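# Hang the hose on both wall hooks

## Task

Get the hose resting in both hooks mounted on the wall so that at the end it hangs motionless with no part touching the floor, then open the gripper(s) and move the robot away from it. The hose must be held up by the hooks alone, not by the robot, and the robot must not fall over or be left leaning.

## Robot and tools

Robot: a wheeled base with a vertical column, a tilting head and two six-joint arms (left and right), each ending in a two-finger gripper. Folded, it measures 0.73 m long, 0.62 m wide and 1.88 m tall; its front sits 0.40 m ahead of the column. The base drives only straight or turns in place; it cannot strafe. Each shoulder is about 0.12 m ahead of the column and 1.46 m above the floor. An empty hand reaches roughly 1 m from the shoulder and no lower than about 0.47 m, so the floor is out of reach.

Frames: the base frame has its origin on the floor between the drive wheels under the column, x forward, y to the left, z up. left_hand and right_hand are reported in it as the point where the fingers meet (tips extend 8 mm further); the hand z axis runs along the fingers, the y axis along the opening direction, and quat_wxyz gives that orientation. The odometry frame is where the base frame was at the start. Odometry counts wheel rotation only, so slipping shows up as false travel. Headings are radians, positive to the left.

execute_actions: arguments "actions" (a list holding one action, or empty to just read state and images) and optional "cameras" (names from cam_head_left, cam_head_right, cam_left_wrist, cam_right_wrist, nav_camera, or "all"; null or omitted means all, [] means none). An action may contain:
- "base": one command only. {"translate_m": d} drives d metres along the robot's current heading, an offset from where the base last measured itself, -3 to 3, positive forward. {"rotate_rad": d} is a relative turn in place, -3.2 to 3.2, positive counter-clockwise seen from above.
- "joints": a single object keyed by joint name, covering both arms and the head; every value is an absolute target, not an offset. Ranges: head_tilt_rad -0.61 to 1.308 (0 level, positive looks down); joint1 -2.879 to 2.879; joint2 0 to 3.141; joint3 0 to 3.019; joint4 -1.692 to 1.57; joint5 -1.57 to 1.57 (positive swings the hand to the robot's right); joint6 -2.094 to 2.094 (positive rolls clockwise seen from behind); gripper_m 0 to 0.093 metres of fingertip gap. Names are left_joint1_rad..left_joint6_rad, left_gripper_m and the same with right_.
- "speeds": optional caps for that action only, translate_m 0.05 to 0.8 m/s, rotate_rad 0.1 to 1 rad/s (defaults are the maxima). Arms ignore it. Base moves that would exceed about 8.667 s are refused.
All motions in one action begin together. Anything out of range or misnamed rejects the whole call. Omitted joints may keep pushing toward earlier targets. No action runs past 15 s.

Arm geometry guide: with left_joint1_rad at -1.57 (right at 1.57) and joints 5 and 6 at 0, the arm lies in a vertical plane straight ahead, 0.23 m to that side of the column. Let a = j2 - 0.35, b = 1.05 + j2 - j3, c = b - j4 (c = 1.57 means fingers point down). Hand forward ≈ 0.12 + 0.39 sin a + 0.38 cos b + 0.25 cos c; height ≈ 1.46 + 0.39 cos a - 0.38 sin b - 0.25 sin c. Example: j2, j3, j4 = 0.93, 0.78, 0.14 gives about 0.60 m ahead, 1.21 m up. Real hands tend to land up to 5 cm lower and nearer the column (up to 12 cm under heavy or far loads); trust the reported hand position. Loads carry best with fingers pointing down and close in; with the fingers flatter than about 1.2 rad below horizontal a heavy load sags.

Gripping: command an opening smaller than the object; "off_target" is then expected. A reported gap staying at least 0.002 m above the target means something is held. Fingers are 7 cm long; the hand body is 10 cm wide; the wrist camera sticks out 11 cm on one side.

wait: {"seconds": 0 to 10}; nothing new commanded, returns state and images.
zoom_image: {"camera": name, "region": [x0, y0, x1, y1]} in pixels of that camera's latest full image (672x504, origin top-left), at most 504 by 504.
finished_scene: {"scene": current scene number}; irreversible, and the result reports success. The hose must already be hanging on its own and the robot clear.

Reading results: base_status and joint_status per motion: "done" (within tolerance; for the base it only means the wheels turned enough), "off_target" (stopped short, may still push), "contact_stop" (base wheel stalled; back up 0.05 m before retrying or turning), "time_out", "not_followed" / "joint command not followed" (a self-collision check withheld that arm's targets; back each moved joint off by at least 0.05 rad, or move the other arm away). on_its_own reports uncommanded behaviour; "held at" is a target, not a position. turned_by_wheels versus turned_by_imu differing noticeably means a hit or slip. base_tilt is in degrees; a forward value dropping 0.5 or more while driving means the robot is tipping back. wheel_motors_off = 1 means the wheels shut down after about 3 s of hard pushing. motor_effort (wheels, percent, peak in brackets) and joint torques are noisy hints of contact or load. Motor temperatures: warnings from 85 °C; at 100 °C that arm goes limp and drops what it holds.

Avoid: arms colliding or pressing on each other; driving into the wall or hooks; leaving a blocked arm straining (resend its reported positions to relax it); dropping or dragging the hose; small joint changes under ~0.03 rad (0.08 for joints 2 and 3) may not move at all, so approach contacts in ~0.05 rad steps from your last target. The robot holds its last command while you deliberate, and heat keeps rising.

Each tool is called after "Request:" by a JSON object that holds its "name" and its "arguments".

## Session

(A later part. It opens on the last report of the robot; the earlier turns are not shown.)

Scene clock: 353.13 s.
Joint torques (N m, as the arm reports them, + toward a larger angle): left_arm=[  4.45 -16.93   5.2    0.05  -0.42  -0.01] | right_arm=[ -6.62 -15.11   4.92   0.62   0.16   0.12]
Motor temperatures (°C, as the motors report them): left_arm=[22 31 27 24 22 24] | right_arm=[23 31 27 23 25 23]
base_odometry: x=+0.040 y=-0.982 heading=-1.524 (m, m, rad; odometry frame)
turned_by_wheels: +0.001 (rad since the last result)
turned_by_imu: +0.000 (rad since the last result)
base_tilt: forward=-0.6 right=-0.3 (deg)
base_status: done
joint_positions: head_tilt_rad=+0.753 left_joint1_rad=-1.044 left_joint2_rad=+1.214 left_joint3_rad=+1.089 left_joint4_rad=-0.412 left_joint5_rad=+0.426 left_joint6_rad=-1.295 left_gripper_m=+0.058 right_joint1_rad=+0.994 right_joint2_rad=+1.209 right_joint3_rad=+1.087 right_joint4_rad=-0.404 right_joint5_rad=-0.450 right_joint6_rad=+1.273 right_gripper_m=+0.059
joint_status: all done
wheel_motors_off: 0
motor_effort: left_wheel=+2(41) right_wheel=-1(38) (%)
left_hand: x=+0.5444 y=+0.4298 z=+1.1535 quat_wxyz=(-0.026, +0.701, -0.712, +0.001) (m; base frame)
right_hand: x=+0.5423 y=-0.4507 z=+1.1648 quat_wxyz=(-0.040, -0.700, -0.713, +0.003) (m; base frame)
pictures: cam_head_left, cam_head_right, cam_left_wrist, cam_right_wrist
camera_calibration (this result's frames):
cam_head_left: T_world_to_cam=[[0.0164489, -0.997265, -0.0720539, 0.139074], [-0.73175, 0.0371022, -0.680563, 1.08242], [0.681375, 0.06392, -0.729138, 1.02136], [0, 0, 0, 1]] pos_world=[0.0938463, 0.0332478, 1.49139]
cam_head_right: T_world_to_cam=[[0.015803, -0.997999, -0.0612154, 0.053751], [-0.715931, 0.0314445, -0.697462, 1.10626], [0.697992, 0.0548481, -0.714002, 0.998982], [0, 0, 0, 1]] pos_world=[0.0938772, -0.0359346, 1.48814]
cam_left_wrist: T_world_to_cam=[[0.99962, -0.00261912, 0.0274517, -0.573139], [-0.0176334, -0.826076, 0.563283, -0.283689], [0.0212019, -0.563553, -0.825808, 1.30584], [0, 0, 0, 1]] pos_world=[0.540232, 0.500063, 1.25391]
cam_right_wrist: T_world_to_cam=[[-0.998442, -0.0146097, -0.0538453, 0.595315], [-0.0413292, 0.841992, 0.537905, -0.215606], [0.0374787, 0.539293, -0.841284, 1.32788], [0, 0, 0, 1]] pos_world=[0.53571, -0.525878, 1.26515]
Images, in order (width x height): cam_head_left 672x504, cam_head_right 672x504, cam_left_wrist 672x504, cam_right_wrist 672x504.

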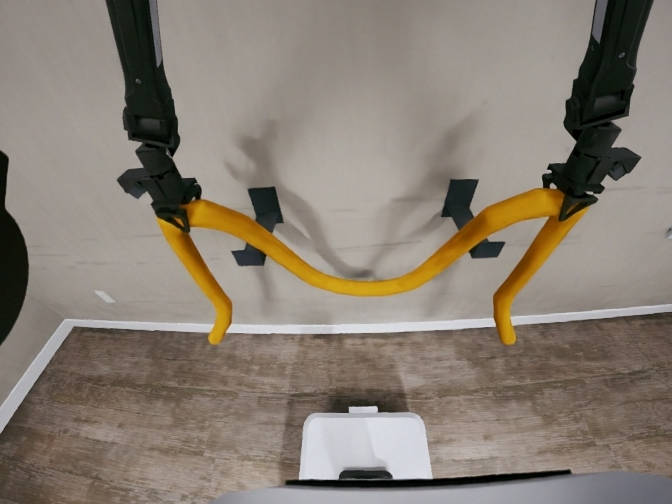

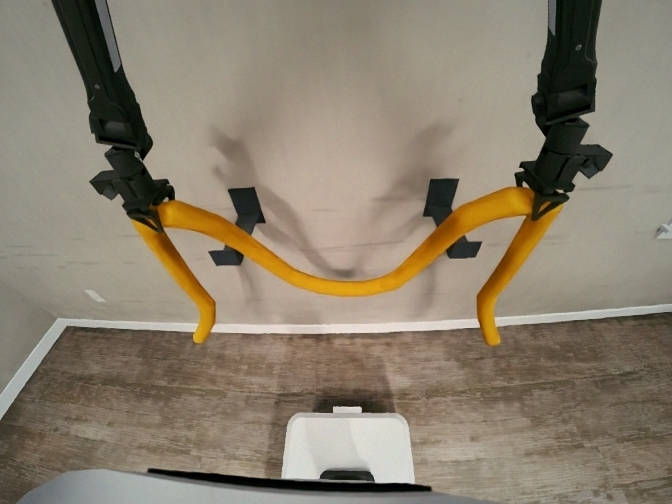

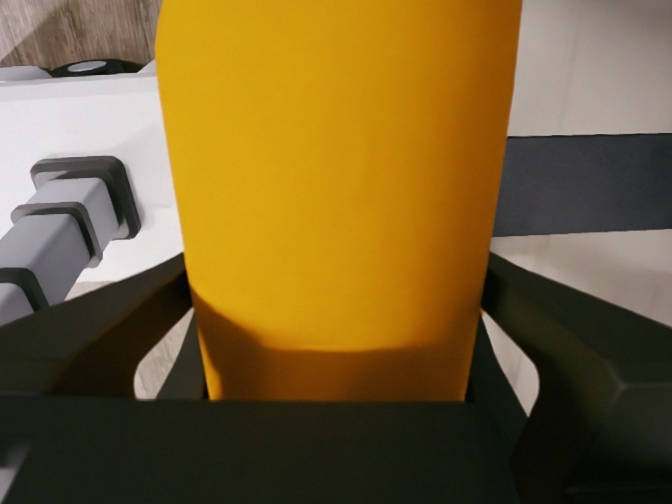

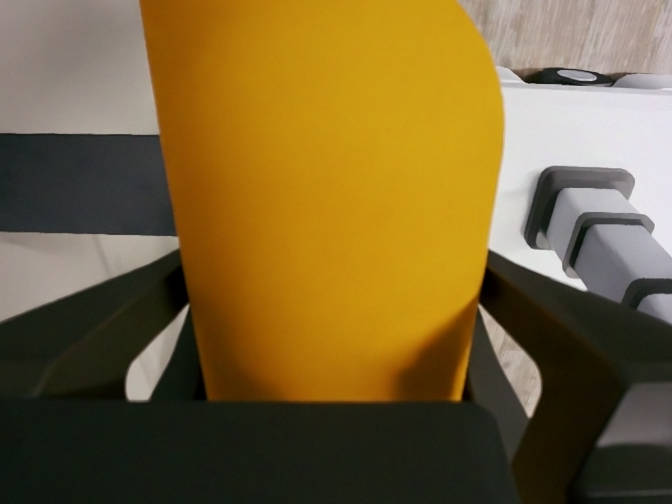

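Request:
{"name": "execute_actions", "arguments": {"actions": [{"base":{"translate_m":0.14},"speeds":{"translate_m":0.15},"joints":{"head_tilt_rad":0.9}}], "cameras": ["cam_head_left","cam_left_wrist","cam_right_wrist"]}}

Scene clock: 362.17 s.
Joint torques (N m, as the arm reports them, + toward a larger angle): left_arm=[  4.99 -17.31   5.25   0.1   -0.41  -0.01] | right_arm=[ -6.81 -15.21   4.88   0.65   0.17   0.12]
Motor temperatures (°C, as the motors report them): left_arm=[22 31 27 24 22 24] | right_arm=[23 31 27 23 25 23]
base_odometry: x=+0.046 y=-1.122 heading=-1.523 (m, m, rad; odometry frame)
turned_by_wheels: +0.001 (rad since the last result)
turned_by_imu: +0.001 (rad since the last result)
base_tilt: forward=-0.7 right=-0.3 (deg)
base_status: done
joint_positions: head_tilt_rad=+0.901 left_joint1_rad=-1.044 left_joint2_rad=+1.214 left_joint3_rad=+1.089 left_joint4_rad=-0.412 left_joint5_rad=+0.426 left_joint6_rad=-1.295 left_gripper_m=+0.058 right_joint1_rad=+0.994 right_joint2_rad=+1.209 right_joint3_rad=+1.087 right_joint4_rad=-0.405 right_joint5_rad=-0.450 right_joint6_rad=+1.273 right_gripper_m=+0.059
joint_status: all done
wheel_motors_off: 0
motor_effort: left_wheel=+0(41) right_wheel=-2(34) (%)
left_hand: x=+0.5444 y=+0.4298 z=+1.1535 quat_wxyz=(-0.026, +0.701, -0.712, +0.001) (m; base frame)
right_hand: x=+0.5422 y=-0.4507 z=+1.1648 quat_wxyz=(-0.040, -0.700, -0.713, +0.003) (m; base frame)
pictures: cam_head_left, cam_left_wrist, cam_right_wrist
camera_calibration (this result's frames):
cam_head_left: T_world_to_cam=[[0.00564029, -0.997265, -0.0736921, 0.142137], [-0.824135, 0.0371022, -0.565177, 0.90935], [0.566366, 0.06392, -0.821672, 1.16961], [0, 0, 0, 1]] pos_world=[0.0861964, 0.0332478, 1.48546]
cam_left_wrist: T_world_to_cam=[[0.99962, -0.00261912, 0.0274517, -0.573139], [-0.0176334, -0.826076, 0.563283, -0.283689], [0.0212019, -0.563553, -0.825808, 1.30584], [0, 0, 0, 1]] pos_world=[0.540232, 0.500063, 1.25391]
cam_right_wrist: T_world_to_cam=[[-0.998462, -0.0144243, -0.0535275, 0.594956], [-0.0410056, 0.841943, 0.538006, -0.215942], [0.0373067, 0.539373, -0.84124, 1.32794], [0, 0, 0, 1]] pos_world=[0.535645, -0.525864, 1.26514]
Images, in order (width x height): cam_head_left 672x504, cam_left_wrist 672x504, cam_right_wrist 672x504.

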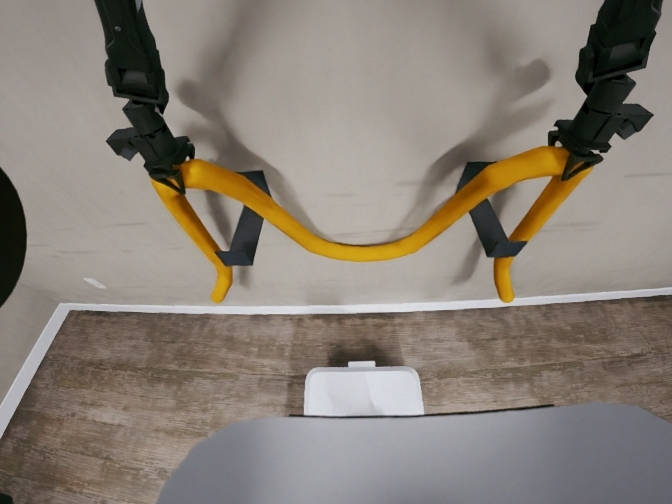

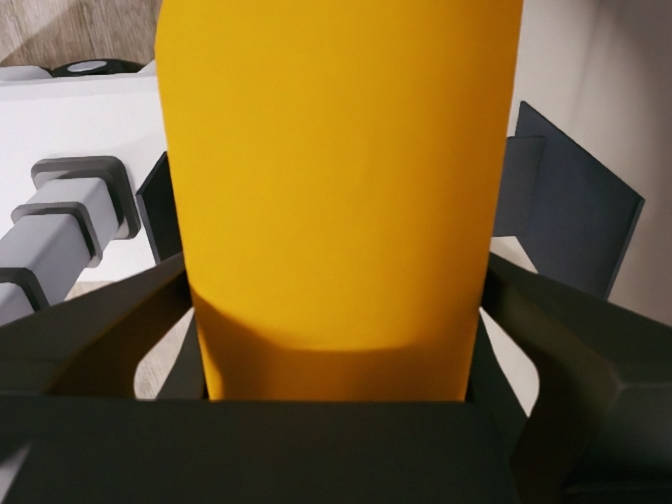

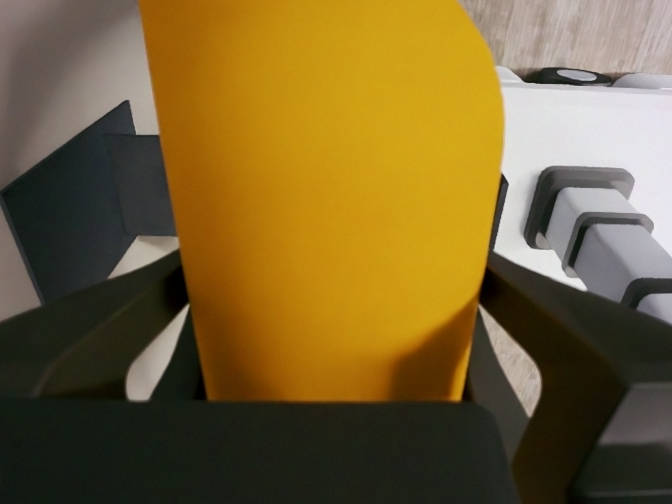

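Request:
{"name": "execute_actions", "arguments": {"actions": [{"joints":{"left_joint1_rad":-1.14,"left_joint2_rad":1.42,"left_joint3_rad":1.22,"left_joint4_rad":-0.28,"left_joint5_rad":0.36,"left_joint6_rad":-1.35,"right_joint1_rad":1.10,"right_joint2_rad":1.42,"right_joint3_rad":1.22,"right_joint4_rad":-0.28,"right_joint5_rad":-0.38,"right_joint6_rad":1.33}}], "cameras": ["cam_head_left"]}}

Request:
{"name": "execute_actions", "arguments": {"actions": [{"joints":{"left_joint1_rad":-1.22,"left_joint2_rad":1.62,"left_joint3_rad":1.34,"left_joint4_rad":-0.18,"left_joint5_rad":0.30,"left_joint6_rad":-1.39,"right_joint1_rad":1.19,"right_joint2_rad":1.62,"right_joint3_rad":1.34,"right_joint4_rad":-0.18,"right_joint5_rad":-0.32,"right_joint6_rad":1.38}}], "cameras": ["cam_head_left","cam_left_wrist","cam_right_wrist"]}}

Scene clock: 382.53 s.
Joint torques (N m, as the arm reports them, + toward a larger angle): left_arm=[  6.25 -19.37   3.78  -0.03  -0.54  -0.11] | right_arm=[ -7.14 -17.62   3.31   0.76   0.06   0.29]
Motor temperatures (°C, as the motors report them): left_arm=[22 31 27 24 22 24] | right_arm=[23 31 28 23 25 23]
base_odometry: x=+0.046 y=-1.122 heading=-1.523 (m, m, rad; odometry frame)
turned_by_wheels: +0.000 (rad since the last result)
turned_by_imu: -0.001 (rad since the last result)
base_tilt: forward=-0.7 right=-0.3 (deg)
base_status: not commanded
joint_positions: head_tilt_rad=+0.901 left_joint1_rad=-1.167 left_joint2_rad=+1.471 left_joint3_rad=+1.203 left_joint4_rad=-0.291 left_joint5_rad=+0.371 left_joint6_rad=-1.332 left_gripper_m=+0.058 right_joint1_rad=+1.124 right_joint2_rad=+1.473 right_joint3_rad=+1.201 right_joint4_rad=-0.290 right_joint5_rad=-0.378 right_joint6_rad=+1.317 right_gripper_m=+0.059
joint_status: all done
wheel_motors_off: 0
motor_effort: left_wheel=+2(4) right_wheel=-3(5) (%)
left_hand: x=+0.5465 y=+0.4105 z=+1.0401 quat_wxyz=(+0.006, +0.697, -0.717, +0.010) (m; base frame)
right_hand: x=+0.5408 y=-0.4354 z=+1.0471 quat_wxyz=(-0.004, -0.699, -0.715, +0.000) (m; base frame)
pictures: cam_head_left
camera_calibration (this result's frames):
cam_head_left: T_world_to_cam=[[0.00564016, -0.997265, -0.0736921, 0.142137], [-0.824136, 0.0371022, -0.565176, 0.909347], [0.566364, 0.06392, -0.821673, 1.16961], [0, 0, 0, 1]] pos_world=[0.0861963, 0.0332478, 1.48546]
Images, in order (width x height): cam_head_left 672x504.

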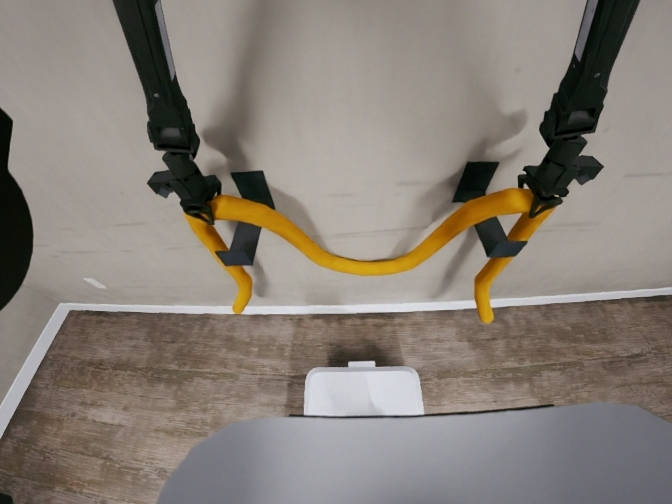

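Scene clock: 383.53 s.
Joint torques (N m, as the arm reports them, + toward a larger angle): left_arm=[  5.62 -17.85   3.02   0.23  -0.8   -0.06] | right_arm=[ -6.53 -15.94   2.29   1.13   0.94   0.2 ]
Motor temperatures (°C, as the motors report them): left_arm=[22 31 27 24 22 24] | right_arm=[23 31 28 23 25 23]
base_odometry: x=+0.046 y=-1.122 heading=-1.523 (m, m, rad; odometry frame)
turned_by_wheels: +0.000 (rad since the last result)
turned_by_imu: +0.000 (rad since the last result)
base_tilt: forward=-0.7 right=-0.3 (deg)
base_status: not commanded
joint_positions: head_tilt_rad=+0.901 left_joint1_rad=-1.246 left_joint2_rad=+1.635 left_joint3_rad=+1.332 left_joint4_rad=-0.195 left_joint5_rad=+0.318 left_joint6_rad=-1.379 left_gripper_m=+0.058 right_joint1_rad=+1.209 right_joint2_rad=+1.632 right_joint3_rad=+1.334 right_joint4_rad=-0.195 right_joint5_rad=-0.338 right_joint6_rad=+1.375 right_gripper_m=+0.059
joint_status: all done
wheel_motors_off: 0
motor_effort: left_wheel=+5(5) right_wheel=-3(4) (%)
left_hand: x=+0.5737 y=+0.3931 z=+0.9693 quat_wxyz=(-0.009, +0.693, -0.721, +0.029) (m; base frame)
right_hand: x=+0.5732 y=-0.4149 z=+0.9770 quat_wxyz=(-0.016, -0.697, -0.717, -0.027) (m; base frame)
pictures: cam_head_left, cam_left_wrist, cam_right_wrist
camera_calibration (this result's frames):
cam_head_left: T_world_to_cam=[[0.00564015, -0.997265, -0.0736921, 0.142137], [-0.824136, 0.0371022, -0.565176, 0.909347], [0.566364, 0.06392, -0.821673, 1.16961], [0, 0, 0, 1]] pos_world=[0.0861963, 0.0332478, 1.48546]
cam_left_wrist: T_world_to_cam=[[0.998766, -0.026244, 0.0421748, -0.601965], [-0.0466447, -0.787443, 0.614621, -0.257975], [0.0170801, -0.615829, -0.787695, 1.11843], [0, 0, 0, 1]] pos_world=[0.570086, 0.469825, 1.06493]
cam_right_wrist: T_world_to_cam=[[-0.997835, -0.0221235, -0.0619319, 0.621008], [-0.0549013, 0.798673, 0.599256, -0.213552], [0.0362057, 0.601359, -0.798158, 1.13371], [0, 0, 0, 1]] pos_world=[0.566893, -0.49747, 1.07131]
Images, in order (width x height): cam_head_left 672x504, cam_left_wrist 672x504, cam_right_wrist 672x504.

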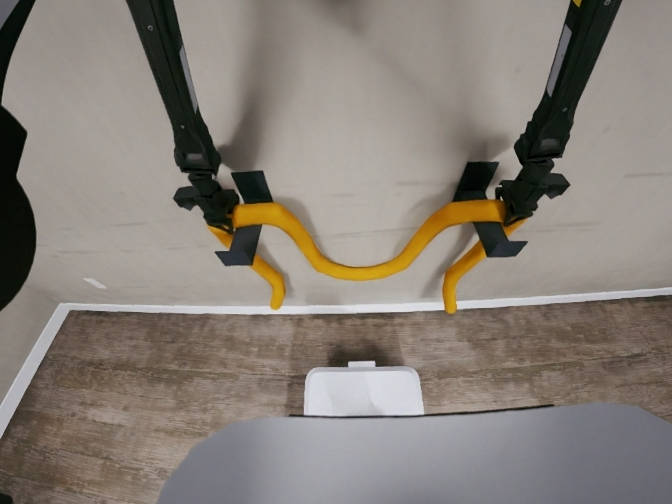

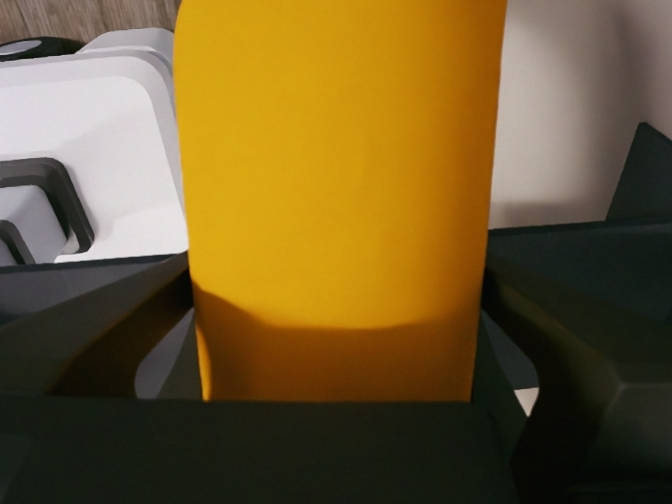

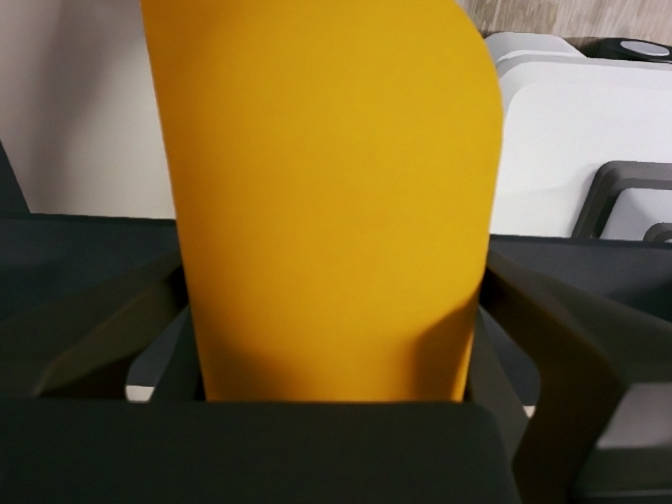

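The hose is resting on the hooks. Release.

Request:
{"name": "execute_actions", "arguments": {"actions": [{"joints":{"left_gripper_m":0.093,"right_gripper_m":0.093}}], "cameras": ["cam_head_left"]}}

Request:
{"name": "execute_actions", "arguments": {"actions": [{"joints":{"left_joint1_rad":-1.14,"left_joint2_rad":1.3,"left_joint3_rad":1.15,"left_joint4_rad":-0.33,"right_joint1_rad":1.12,"right_joint2_rad":1.3,"right_joint3_rad":1.15,"right_joint4_rad":-0.33}}], "cameras": ["cam_head_left"]}}

Scene clock: 390.97 s.
Joint torques (N m, as the arm reports them, + toward a larger angle): left_arm=[  4.   -17.34   3.21  -0.12  -0.23  -0.05] | right_arm=[ -6.48 -15.82   2.32   0.81   0.24   0.18]
Motor temperatures (°C, as the motors report them): left_arm=[22 32 26 24 22 24] | right_arm=[23 32 27 23 25 23]
base_odometry: x=+0.046 y=-1.122 heading=-1.523 (m, m, rad; odometry frame)
turned_by_wheels: +0.000 (rad since the last result)
turned_by_imu: -0.001 (rad since the last result)
base_tilt: forward=-0.6 right=-0.2 (deg)
base_status: not commanded
joint_positions: head_tilt_rad=+0.901 left_joint1_rad=-1.226 left_joint2_rad=+1.631 left_joint3_rad=+1.332 left_joint4_rad=-0.185 left_joint5_rad=+0.302 left_joint6_rad=-1.379 left_gripper_m=+0.093 right_joint1_rad=+1.206 right_joint2_rad=+1.631 right_joint3_rad=+1.334 right_joint4_rad=-0.187 right_joint5_rad=-0.322 right_joint6_rad=+1.377 right_gripper_m=+0.093
joint_status: all done
wheel_motors_off: 0
motor_effort: left_wheel=+4(2) right_wheel=-3(4) (%)
left_hand: x=+0.5765 y=+0.4089 z=+0.9746 quat_wxyz=(-0.025, +0.695, -0.719, +0.020) (m; base frame)
right_hand: x=+0.5751 y=-0.4200 z=+0.9783 quat_wxyz=(-0.025, -0.697, -0.716, -0.022) (m; base frame)
pictures: cam_head_left
camera_calibration (this result's frames):
cam_head_left: T_world_to_cam=[[0.00564015, -0.997265, -0.0736921, 0.142137], [-0.824136, 0.0371022, -0.565176, 0.909347], [0.566364, 0.06392, -0.821673, 1.16961], [0, 0, 0, 1]] pos_world=[0.0861963, 0.0332478, 1.48546]
Images, in order (width x height): cam_head_left 672x504.

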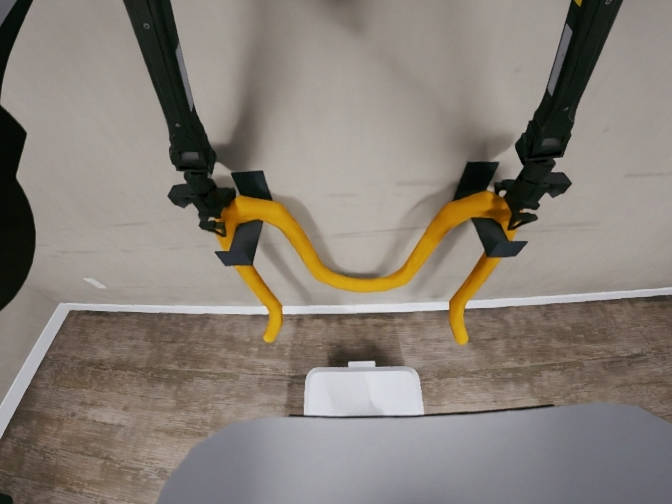

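Scene clock: 392.27 s.
Joint torques (N m, as the arm reports them, + toward a larger angle): left_arm=[  2.05 -13.97   4.03  -0.23  -0.2   -0.05] | right_arm=[ -3.64 -13.14   3.56   0.31   0.2    0.18]
Motor temperatures (°C, as the motors report them): left_arm=[22 31 26 24 22 24] | right_arm=[23 31 27 23 25 23]
base_odometry: x=+0.046 y=-1.122 heading=-1.523 (m, m, rad; odometry frame)
turned_by_wheels: +0.000 (rad since the last result)
turned_by_imu: +0.000 (rad since the last result)
base_tilt: forward=-0.7 right=-0.3 (deg)
base_status: not commanded
joint_positions: head_tilt_rad=+0.901 left_joint1_rad=-1.131 left_joint2_rad=+1.291 left_joint3_rad=+1.144 left_joint4_rad=-0.332 left_joint5_rad=+0.300 left_joint6_rad=-1.379 left_gripper_m=+0.093 right_joint1_rad=+1.112 right_joint2_rad=+1.292 right_joint3_rad=+1.144 right_joint4_rad=-0.328 right_joint5_rad=-0.320 right_joint6_rad=+1.377 right_gripper_m=+0.093
joint_status: all done
wheel_motors_off: 0
motor_effort: left_wheel=+5(4) right_wheel=-3(4) (%)
left_hand: x=+0.5707 y=+0.4224 z=+1.1170 quat_wxyz=(-0.057, +0.709, -0.702, -0.010) (m; base frame)
right_hand: x=+0.5695 y=-0.4298 z=+1.1196 quat_wxyz=(-0.057, -0.711, -0.701, +0.007) (m; base frame)
pictures: cam_head_left
camera_calibration (this result's frames):
cam_head_left: T_world_to_cam=[[0.00564007, -0.997265, -0.0736921, 0.142137], [-0.824136, 0.0371022, -0.565175, 0.909346], [0.566363, 0.06392, -0.821673, 1.16962], [0, 0, 0, 1]] pos_world=[0.0861962, 0.0332478, 1.48546]
Images, in order (width x height): cam_head_left 672x504.

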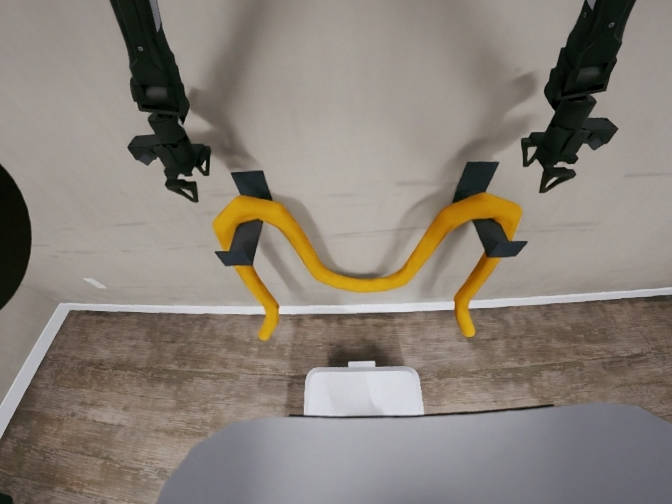

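Request:
{"name": "execute_actions", "arguments": {"actions": [{"base":{"translate_m":-0.7},"joints":{"head_tilt_rad":0.6}}], "cameras": ["cam_head_left","nav_camera"]}}

Scene clock: 400.57 s.
Joint torques (N m, as the arm reports them, + toward a larger angle): left_arm=[  3.15 -14.11   4.03  -0.2   -0.2   -0.05] | right_arm=[ -3.64 -13.24   3.54   0.37   0.21   0.18]
Motor temperatures (°C, as the motors report them): left_arm=[22 31 26 24 22 24] | right_arm=[23 31 27 23 25 23]
base_odometry: x=+0.013 y=-0.423 heading=-1.520 (m, m, rad; odometry frame)
turned_by_wheels: +0.002 (rad since the last result)
turned_by_imu: +0.001 (rad since the last result)
base_tilt: forward=-0.7 right=-0.3 (deg)
base_status: done
joint_positions: head_tilt_rad=+0.617 left_joint1_rad=-1.133 left_joint2_rad=+1.293 left_joint3_rad=+1.144 left_joint4_rad=-0.332 left_joint5_rad=+0.300 left_joint6_rad=-1.379 left_gripper_m=+0.093 right_joint1_rad=+1.112 right_joint2_rad=+1.295 right_joint3_rad=+1.142 right_joint4_rad=-0.328 right_joint5_rad=-0.320 right_joint6_rad=+1.377 right_gripper_m=+0.093
joint_status: all done
wheel_motors_off: 0
motor_effort: left_wheel=+1(79) right_wheel=-2(70) (%)
left_hand: x=+0.5699 y=+0.4211 z=+1.1154 quat_wxyz=(-0.055, +0.709, -0.703, -0.010) (m; base frame)
right_hand: x=+0.5675 y=-0.4300 z=+1.1180 quat_wxyz=(-0.056, -0.712, -0.700, +0.008) (m; base frame)
pictures: cam_head_left, nav_camera
camera_calibration (this result's frames):
cam_head_left: T_world_to_cam=[[0.0260674, -0.997265, -0.069158, 0.134133], [-0.632708, 0.0371022, -0.773501, 1.2206], [0.773952, 0.06392, -0.63001, 0.864075], [0, 0, 0, 1]] pos_world=[0.100033, 0.0332478, 1.49779]
Images, in order (width x height): cam_head_left 672x504, nav_camera 672x504.

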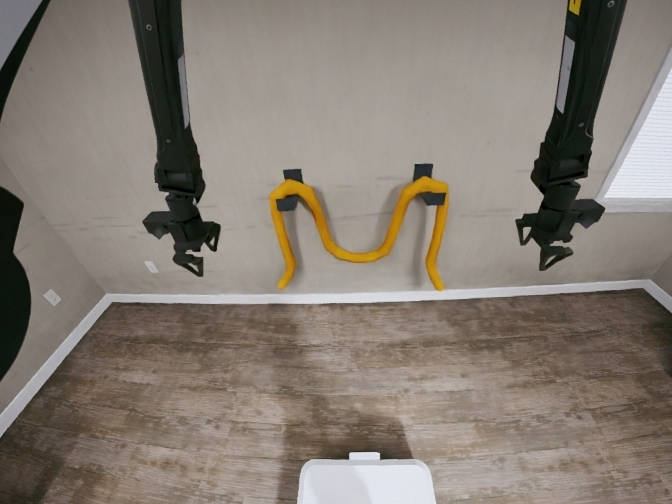

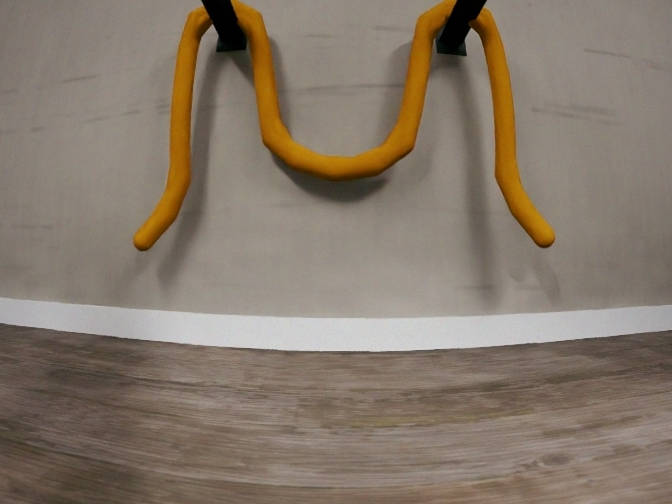

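Request:
{"name": "execute_actions", "arguments": {"actions": [], "cameras": ["nav_camera"]}}

Scene clock: 403.57 s.
Joint torques (N m, as the arm reports them, + toward a larger angle): left_arm=[  2.65 -14.56   4.02  -0.19  -0.2   -0.04] | right_arm=[ -3.7  -13.35   3.54   0.39   0.21   0.18]
Motor temperatures (°C, as the motors report them): left_arm=[22 31 26 24 22 24] | right_arm=[23 31 27 23 25 23]
base_odometry: x=+0.013 y=-0.423 heading=-1.520 (m, m, rad; odometry frame)
turned_by_wheels: +0.000 (rad since the last result)
turned_by_imu: +0.000 (rad since the last result)
base_tilt: forward=-0.7 right=-0.2 (deg)
base_status: done
joint_positions: head_tilt_rad=+0.617 left_joint1_rad=-1.133 left_joint2_rad=+1.293 left_joint3_rad=+1.144 left_joint4_rad=-0.332 left_joint5_rad=+0.300 left_joint6_rad=-1.379 left_gripper_m=+0.093 right_joint1_rad=+1.112 right_joint2_rad=+1.295 right_joint3_rad=+1.142 right_joint4_rad=-0.328 right_joint5_rad=-0.320 right_joint6_rad=+1.377 right_gripper_m=+0.093
joint_status: all done
wheel_motors_off: 0
motor_effort: left_wheel=+1(79) right_wheel=-2(70) (%)
left_hand: x=+0.5699 y=+0.4211 z=+1.1154 quat_wxyz=(-0.055, +0.709, -0.703, -0.010) (m; base frame)
right_hand: x=+0.5675 y=-0.4300 z=+1.1180 quat_wxyz=(-0.056, -0.712, -0.700, +0.008) (m; base frame)
pictures: nav_camera
Images, in order (width x height): nav_camera 672x504.

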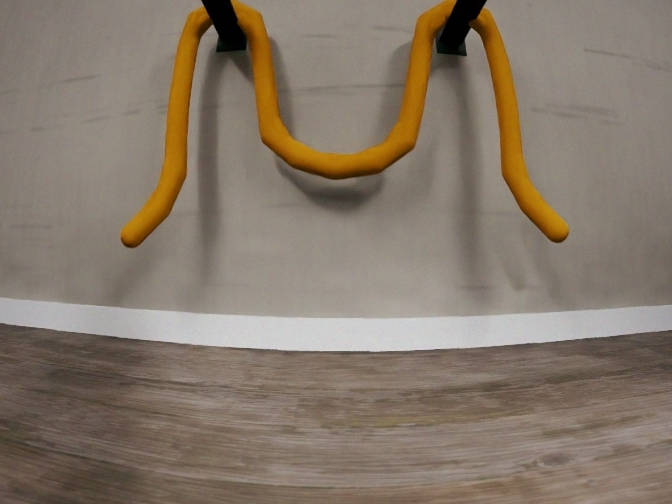

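Still swinging; wait (robot is at rest).

Request:
{"name": "wait", "arguments": {"seconds": 10}}

Request:
{"name": "wait", "arguments": {"seconds": 10}}

Request:
{"name": "wait", "arguments": {"seconds": 0.7}}

Scene clock: 416.80 s.
Joint torques (N m, as the arm reports them, + toward a larger angle): left_arm=[  2.64 -14.7    4.03  -0.19  -0.2   -0.05] | right_arm=[ -3.68 -13.27   3.56   0.37   0.21   0.18]
Motor temperatures (°C, as the motors report them): left_arm=[22 31 26 24 22 24] | right_arm=[23 31 27 23 25 23]
base_odometry: x=+0.013 y=-0.423 heading=-1.520 (m, m, rad; odometry frame)
turned_by_wheels: +0.000 (rad since the last result)
turned_by_imu: -0.001 (rad since the last result)
base_tilt: forward=-0.7 right=-0.3 (deg)
base_status: done
joint_positions: head_tilt_rad=+0.617 left_joint1_rad=-1.133 left_joint2_rad=+1.293 left_joint3_rad=+1.144 left_joint4_rad=-0.332 left_joint5_rad=+0.300 left_joint6_rad=-1.379 left_gripper_m=+0.093 right_joint1_rad=+1.112 right_joint2_rad=+1.295 right_joint3_rad=+1.142 right_joint4_rad=-0.328 right_joint5_rad=-0.320 right_joint6_rad=+1.377 right_gripper_m=+0.093
joint_status: all done
wheel_motors_off: 0
motor_effort: left_wheel=+2(79) right_wheel=-2(70) (%)
left_hand: x=+0.5699 y=+0.4211 z=+1.1154 quat_wxyz=(-0.055, +0.709, -0.703, -0.010) (m; base frame)
right_hand: x=+0.5675 y=-0.4300 z=+1.1180 quat_wxyz=(-0.056, -0.712, -0.700, +0.008) (m; base frame)
wait: 10.00 s; at rest from the start
pictures: cam_head_left, cam_head_right, cam_left_wrist, cam_right_wrist, nav_camera
camera_calibration (this result's frames):
cam_head_left: T_world_to_cam=[[0.0260674, -0.997265, -0.069158, 0.134133], [-0.632708, 0.0371022, -0.773501, 1.2206], [0.773952, 0.06392, -0.63001, 0.864075], [0, 0, 0, 1]] pos_world=[0.100033, 0.0332478, 1.49779]
cam_head_right: T_world_to_cam=[[0.0239578, -0.997999, -0.0585072, 0.0491725], [-0.614744, 0.0314445, -0.7881, 1.24078], [0.788363, 0.0548481, -0.612761, 0.838551], [0, 0, 0, 1]] pos_world=[0.100504, -0.0359346, 1.49457]
cam_left_wrist: T_world_to_cam=[[0.998317, 0.0204092, 0.0542909, -0.636438], [-0.0106192, -0.855905, 0.517024, -0.208775], [0.0570199, -0.51673, -0.854248, 1.26056], [0, 0, 0, 1]] pos_world=[0.561273, 0.485664, 1.21932]
cam_right_wrist: T_world_to_cam=[[-0.997351, 0.0180387, -0.0704732, 0.650246], [-0.0207566, 0.857928, 0.513351, -0.184173], [0.0697211, 0.513454, -0.85528, 1.26263], [0, 0, 0, 1]] pos_world=[0.556668, -0.502027, 1.22028]
Images, in order (width x height): cam_head_left 672x504, cam_head_right 672x504, cam_left_wrist 672x504, cam_right_wrist 672x504, nav_camera 672x504.

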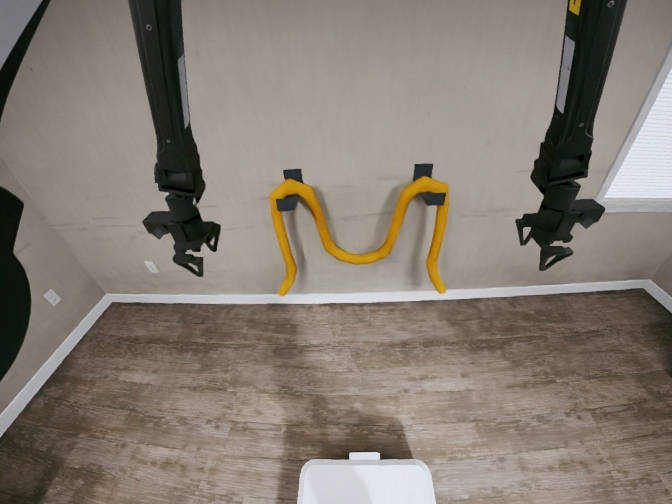

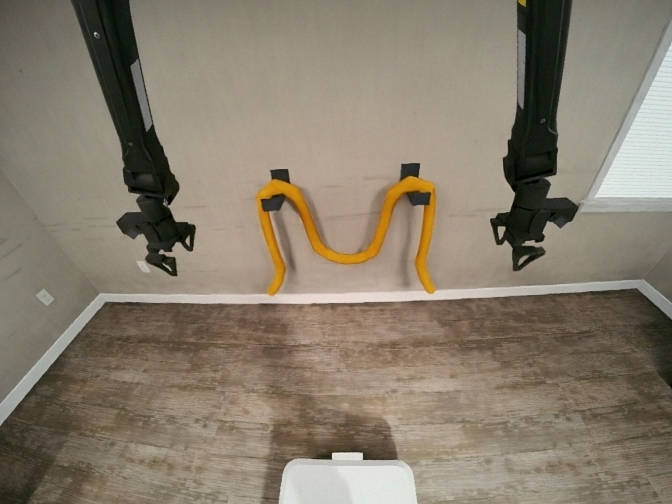

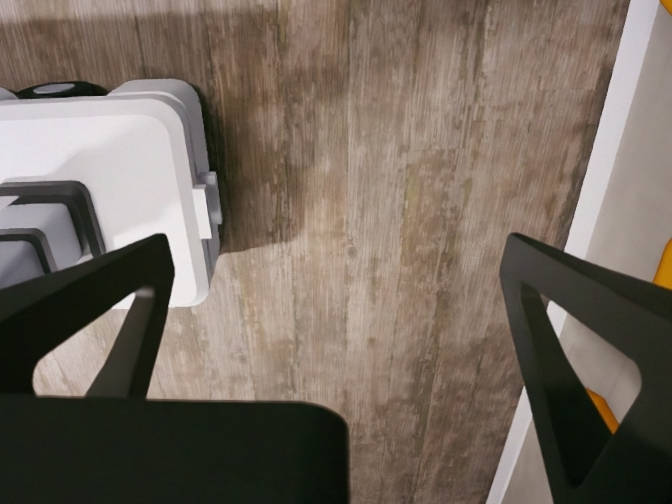

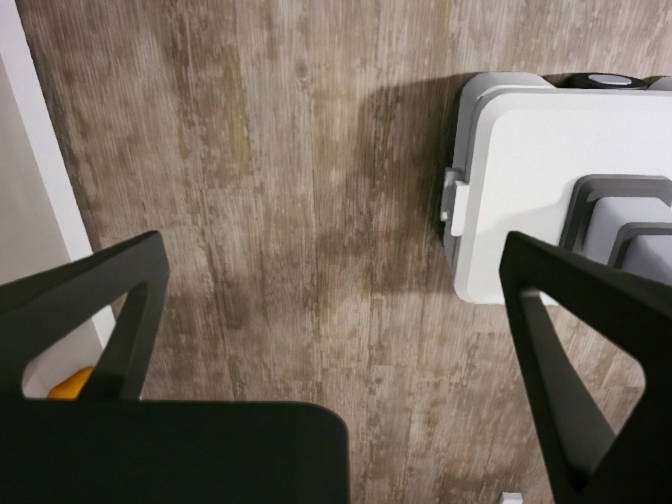

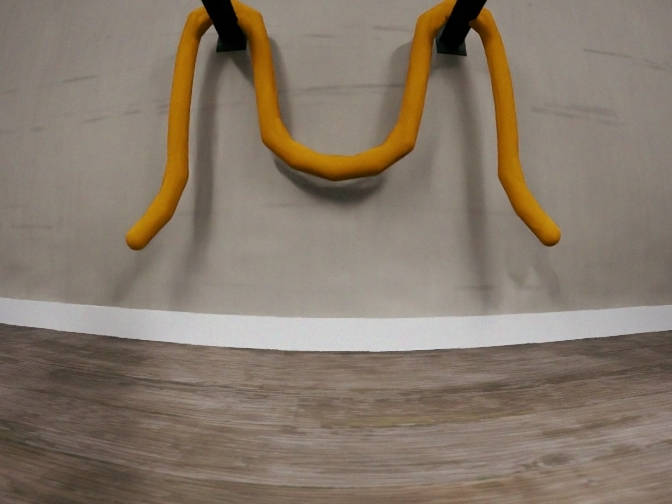

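Scene clock: 426.80 s.
Joint torques (N m, as the arm reports them, + toward a larger angle): left_arm=[  2.66 -14.7    4.02  -0.2   -0.2   -0.05] | right_arm=[ -3.64 -13.26   3.55   0.39   0.2    0.18]
Motor temperatures (°C, as the motors report them): left_arm=[22 31 26 24 22 24] | right_arm=[23 31 27 23 25 23]
base_odometry: x=+0.013 y=-0.423 heading=-1.520 (m, m, rad; odometry frame)
turned_by_wheels: +0.000 (rad since the last result)
turned_by_imu: -0.001 (rad since the last result)
base_tilt: forward=-0.7 right=-0.3 (deg)
base_status: done
joint_positions: head_tilt_rad=+0.617 left_joint1_rad=-1.133 left_joint2_rad=+1.293 left_joint3_rad=+1.144 left_joint4_rad=-0.332 left_joint5_rad=+0.300 left_joint6_rad=-1.379 left_gripper_m=+0.093 right_joint1_rad=+1.112 right_joint2_rad=+1.295 right_joint3_rad=+1.142 right_joint4_rad=-0.328 right_joint5_rad=-0.320 right_joint6_rad=+1.377 right_gripper_m=+0.093
joint_status: all done
wheel_motors_off: 0
motor_effort: left_wheel=+0(79) right_wheel=-2(70) (%)
left_hand: x=+0.5699 y=+0.4211 z=+1.1154 quat_wxyz=(-0.055, +0.709, -0.703, -0.010) (m; base frame)
right_hand: x=+0.5675 y=-0.4300 z=+1.1180 quat_wxyz=(-0.056, -0.712, -0.700, +0.008) (m; base frame)
wait: 10.00 s; at rest by 0.27 s
pictures: cam_head_left, cam_head_right, cam_left_wrist, cam_right_wrist, nav_camera
camera_calibration (this result's frames):
cam_head_left: T_world_to_cam=[[0.0260674, -0.997265, -0.069158, 0.134133], [-0.632708, 0.0371022, -0.773501, 1.2206], [0.773952, 0.06392, -0.63001, 0.864075], [0, 0, 0, 1]] pos_world=[0.100033, 0.0332478, 1.49779]
cam_head_right: T_world_to_cam=[[0.0239578, -0.997999, -0.0585072, 0.0491725], [-0.614744, 0.0314445, -0.7881, 1.24078], [0.788363, 0.0548481, -0.612761, 0.838551], [0, 0, 0, 1]] pos_world=[0.100504, -0.0359346, 1.49457]
cam_left_wrist: T_world_to_cam=[[0.998317, 0.0204092, 0.0542909, -0.636438], [-0.0106192, -0.855905, 0.517024, -0.208775], [0.0570199, -0.51673, -0.854248, 1.26056], [0, 0, 0, 1]] pos_world=[0.561273, 0.485664, 1.21932]
cam_right_wrist: T_world_to_cam=[[-0.997351, 0.0180387, -0.0704732, 0.650246], [-0.0207566, 0.857928, 0.513351, -0.184173], [0.0697211, 0.513454, -0.85528, 1.26263], [0, 0, 0, 1]] pos_world=[0.556668, -0.502027, 1.22028]
Images, in order (width x height): cam_head_left 672x504, cam_head_right 672x504, cam_left_wrist 672x504, cam_right_wrist 672x504, nav_camera 672x504.

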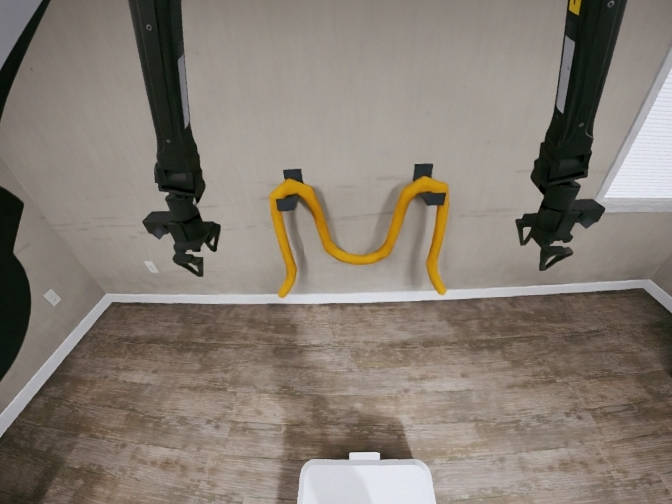

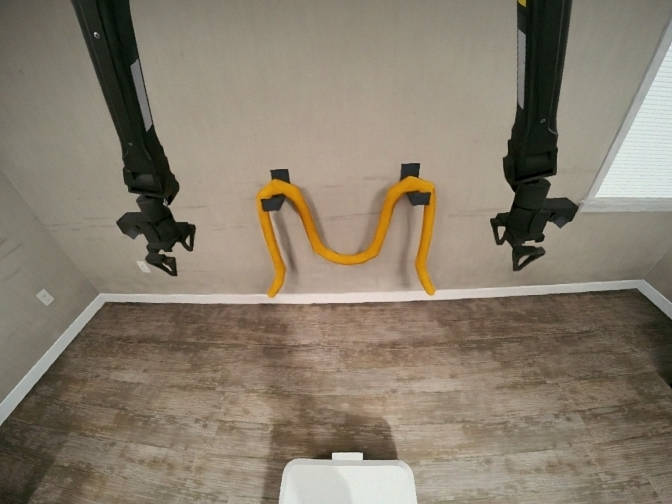

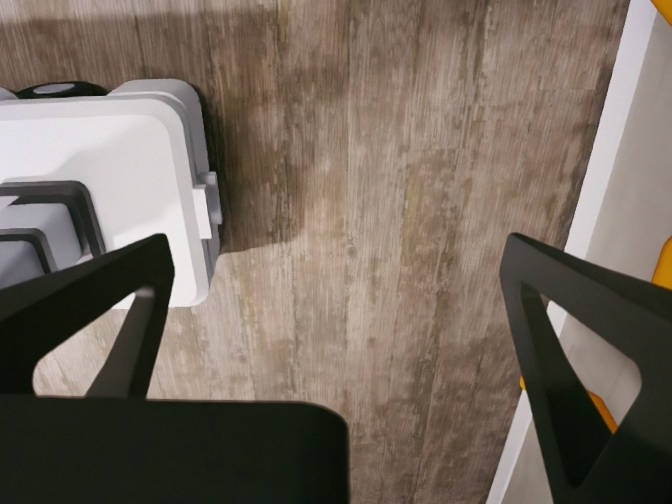

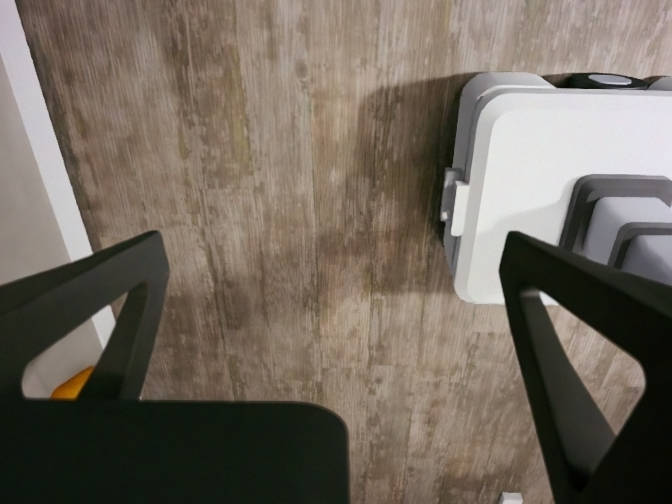

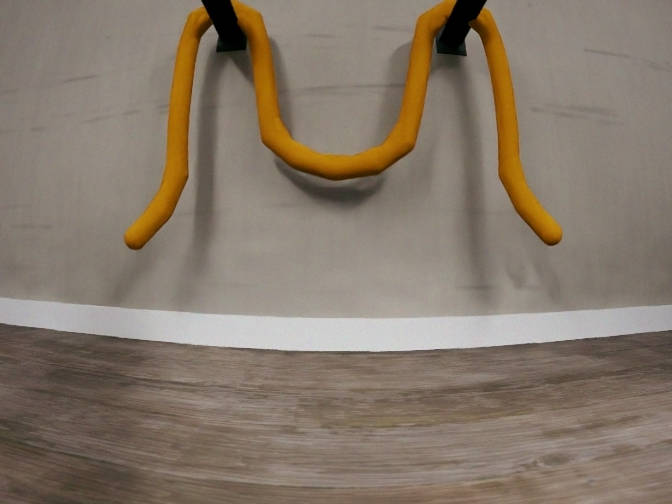

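Scene clock: 427.50 s.
Joint torques (N m, as the arm reports them, + toward a larger angle): left_arm=[  2.64 -14.62   4.03  -0.19  -0.2   -0.05] | right_arm=[ -3.72 -13.33   3.54   0.39   0.2    0.17]
Motor temperatures (°C, as the motors report them): left_arm=[22 31 26 24 22 24] | right_arm=[23 31 27 23 25 23]
base_odometry: x=+0.013 y=-0.423 heading=-1.520 (m, m, rad; odometry frame)
turned_by_wheels: +0.000 (rad since the last result)
turned_by_imu: +0.000 (rad since the last result)
base_tilt: forward=-0.7 right=-0.2 (deg)
base_status: done
joint_positions: head_tilt_rad=+0.617 left_joint1_rad=-1.133 left_joint2_rad=+1.293 left_joint3_rad=+1.144 left_joint4_rad=-0.332 left_joint5_rad=+0.300 left_joint6_rad=-1.379 left_gripper_m=+0.093 right_joint1_rad=+1.112 right_joint2_rad=+1.295 right_joint3_rad=+1.142 right_joint4_rad=-0.328 right_joint5_rad=-0.320 right_joint6_rad=+1.377 right_gripper_m=+0.093
joint_status: all done
wheel_motors_off: 0
motor_effort: left_wheel=+1(79) right_wheel=-2(70) (%)
left_hand: x=+0.5699 y=+0.4211 z=+1.1154 quat_wxyz=(-0.055, +0.709, -0.703, -0.010) (m; base frame)
right_hand: x=+0.5675 y=-0.4300 z=+1.1180 quat_wxyz=(-0.056, -0.712, -0.700, +0.008) (m; base frame)
wait: 0.70 s; at rest by 0.27 s
pictures: cam_head_left, cam_head_right, cam_left_wrist, cam_right_wrist, nav_camera
camera_calibration (this result's frames):
cam_head_left: T_world_to_cam=[[0.0260674, -0.997265, -0.069158, 0.134133], [-0.632708, 0.0371022, -0.773501, 1.2206], [0.773952, 0.06392, -0.63001, 0.864075], [0, 0, 0, 1]] pos_world=[0.100033, 0.0332478, 1.49779]
cam_head_right: T_world_to_cam=[[0.0239578, -0.997999, -0.0585072, 0.0491725], [-0.614744, 0.0314445, -0.7881, 1.24078], [0.788363, 0.0548481, -0.612761, 0.838551], [0, 0, 0, 1]] pos_world=[0.100504, -0.0359346, 1.49457]
cam_left_wrist: T_world_to_cam=[[0.998317, 0.0204092, 0.0542909, -0.636438], [-0.0106192, -0.855905, 0.517024, -0.208775], [0.0570199, -0.51673, -0.854248, 1.26056], [0, 0, 0, 1]] pos_world=[0.561273, 0.485664, 1.21932]
cam_right_wrist: T_world_to_cam=[[-0.997351, 0.0180387, -0.0704732, 0.650246], [-0.0207566, 0.857928, 0.513351, -0.184173], [0.0697211, 0.513454, -0.85528, 1.26263], [0, 0, 0, 1]] pos_world=[0.556668, -0.502027, 1.22028]
Images, in order (width x height): cam_head_left 672x504, cam_head_right 672x504, cam_left_wrist 672x504, cam_right_wrist 672x504, nav_camera 672x504.

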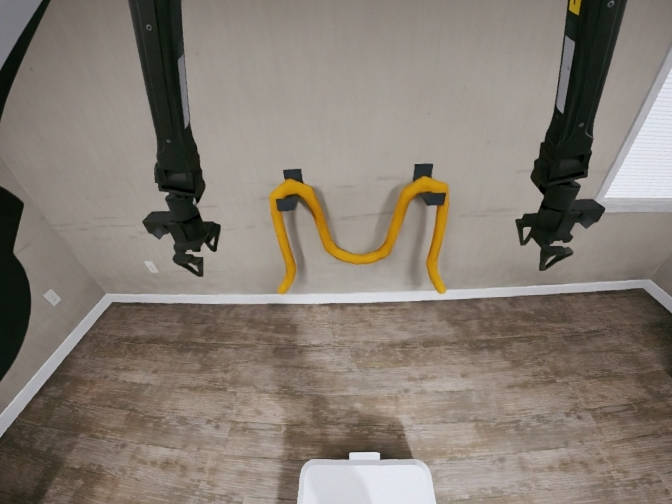

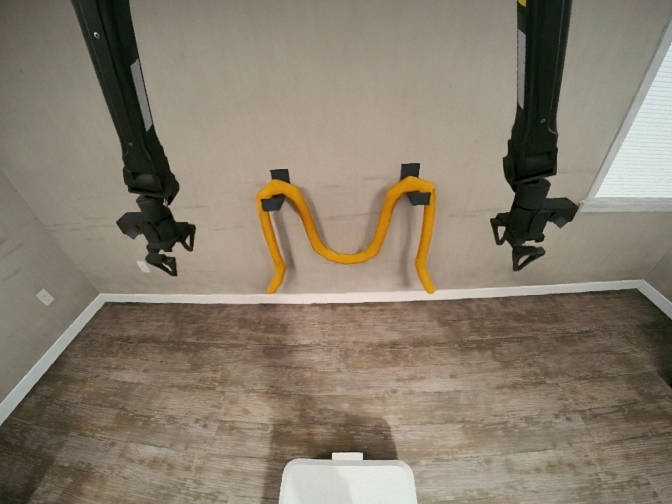

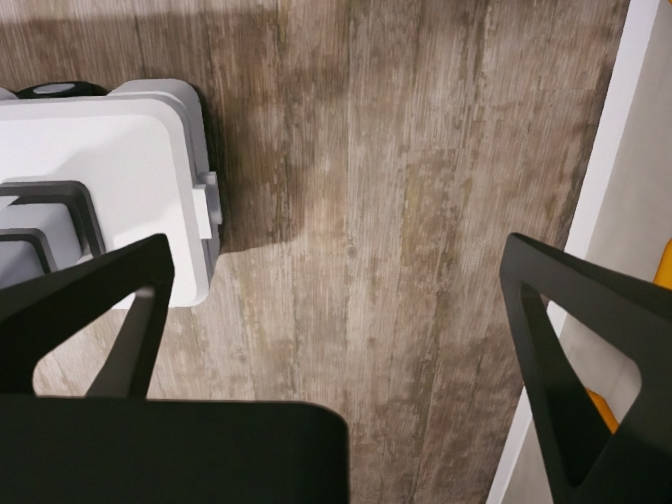

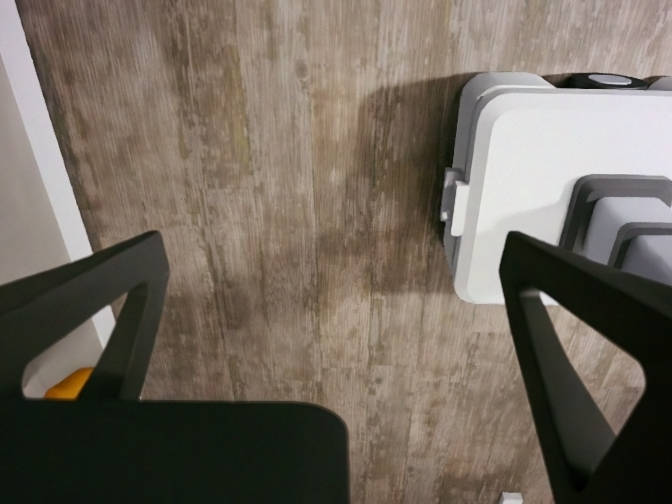

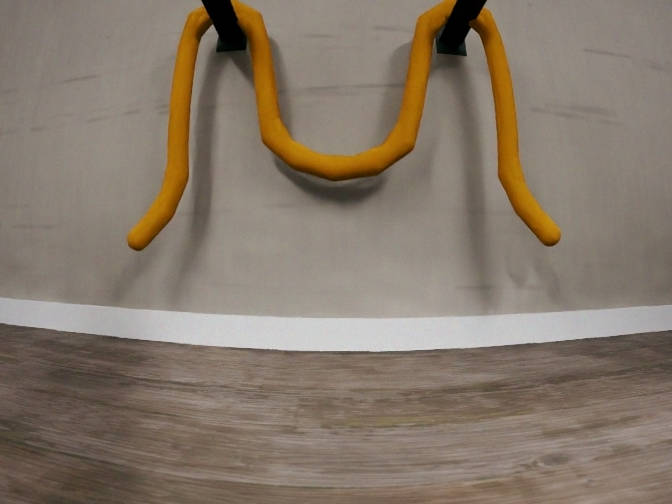

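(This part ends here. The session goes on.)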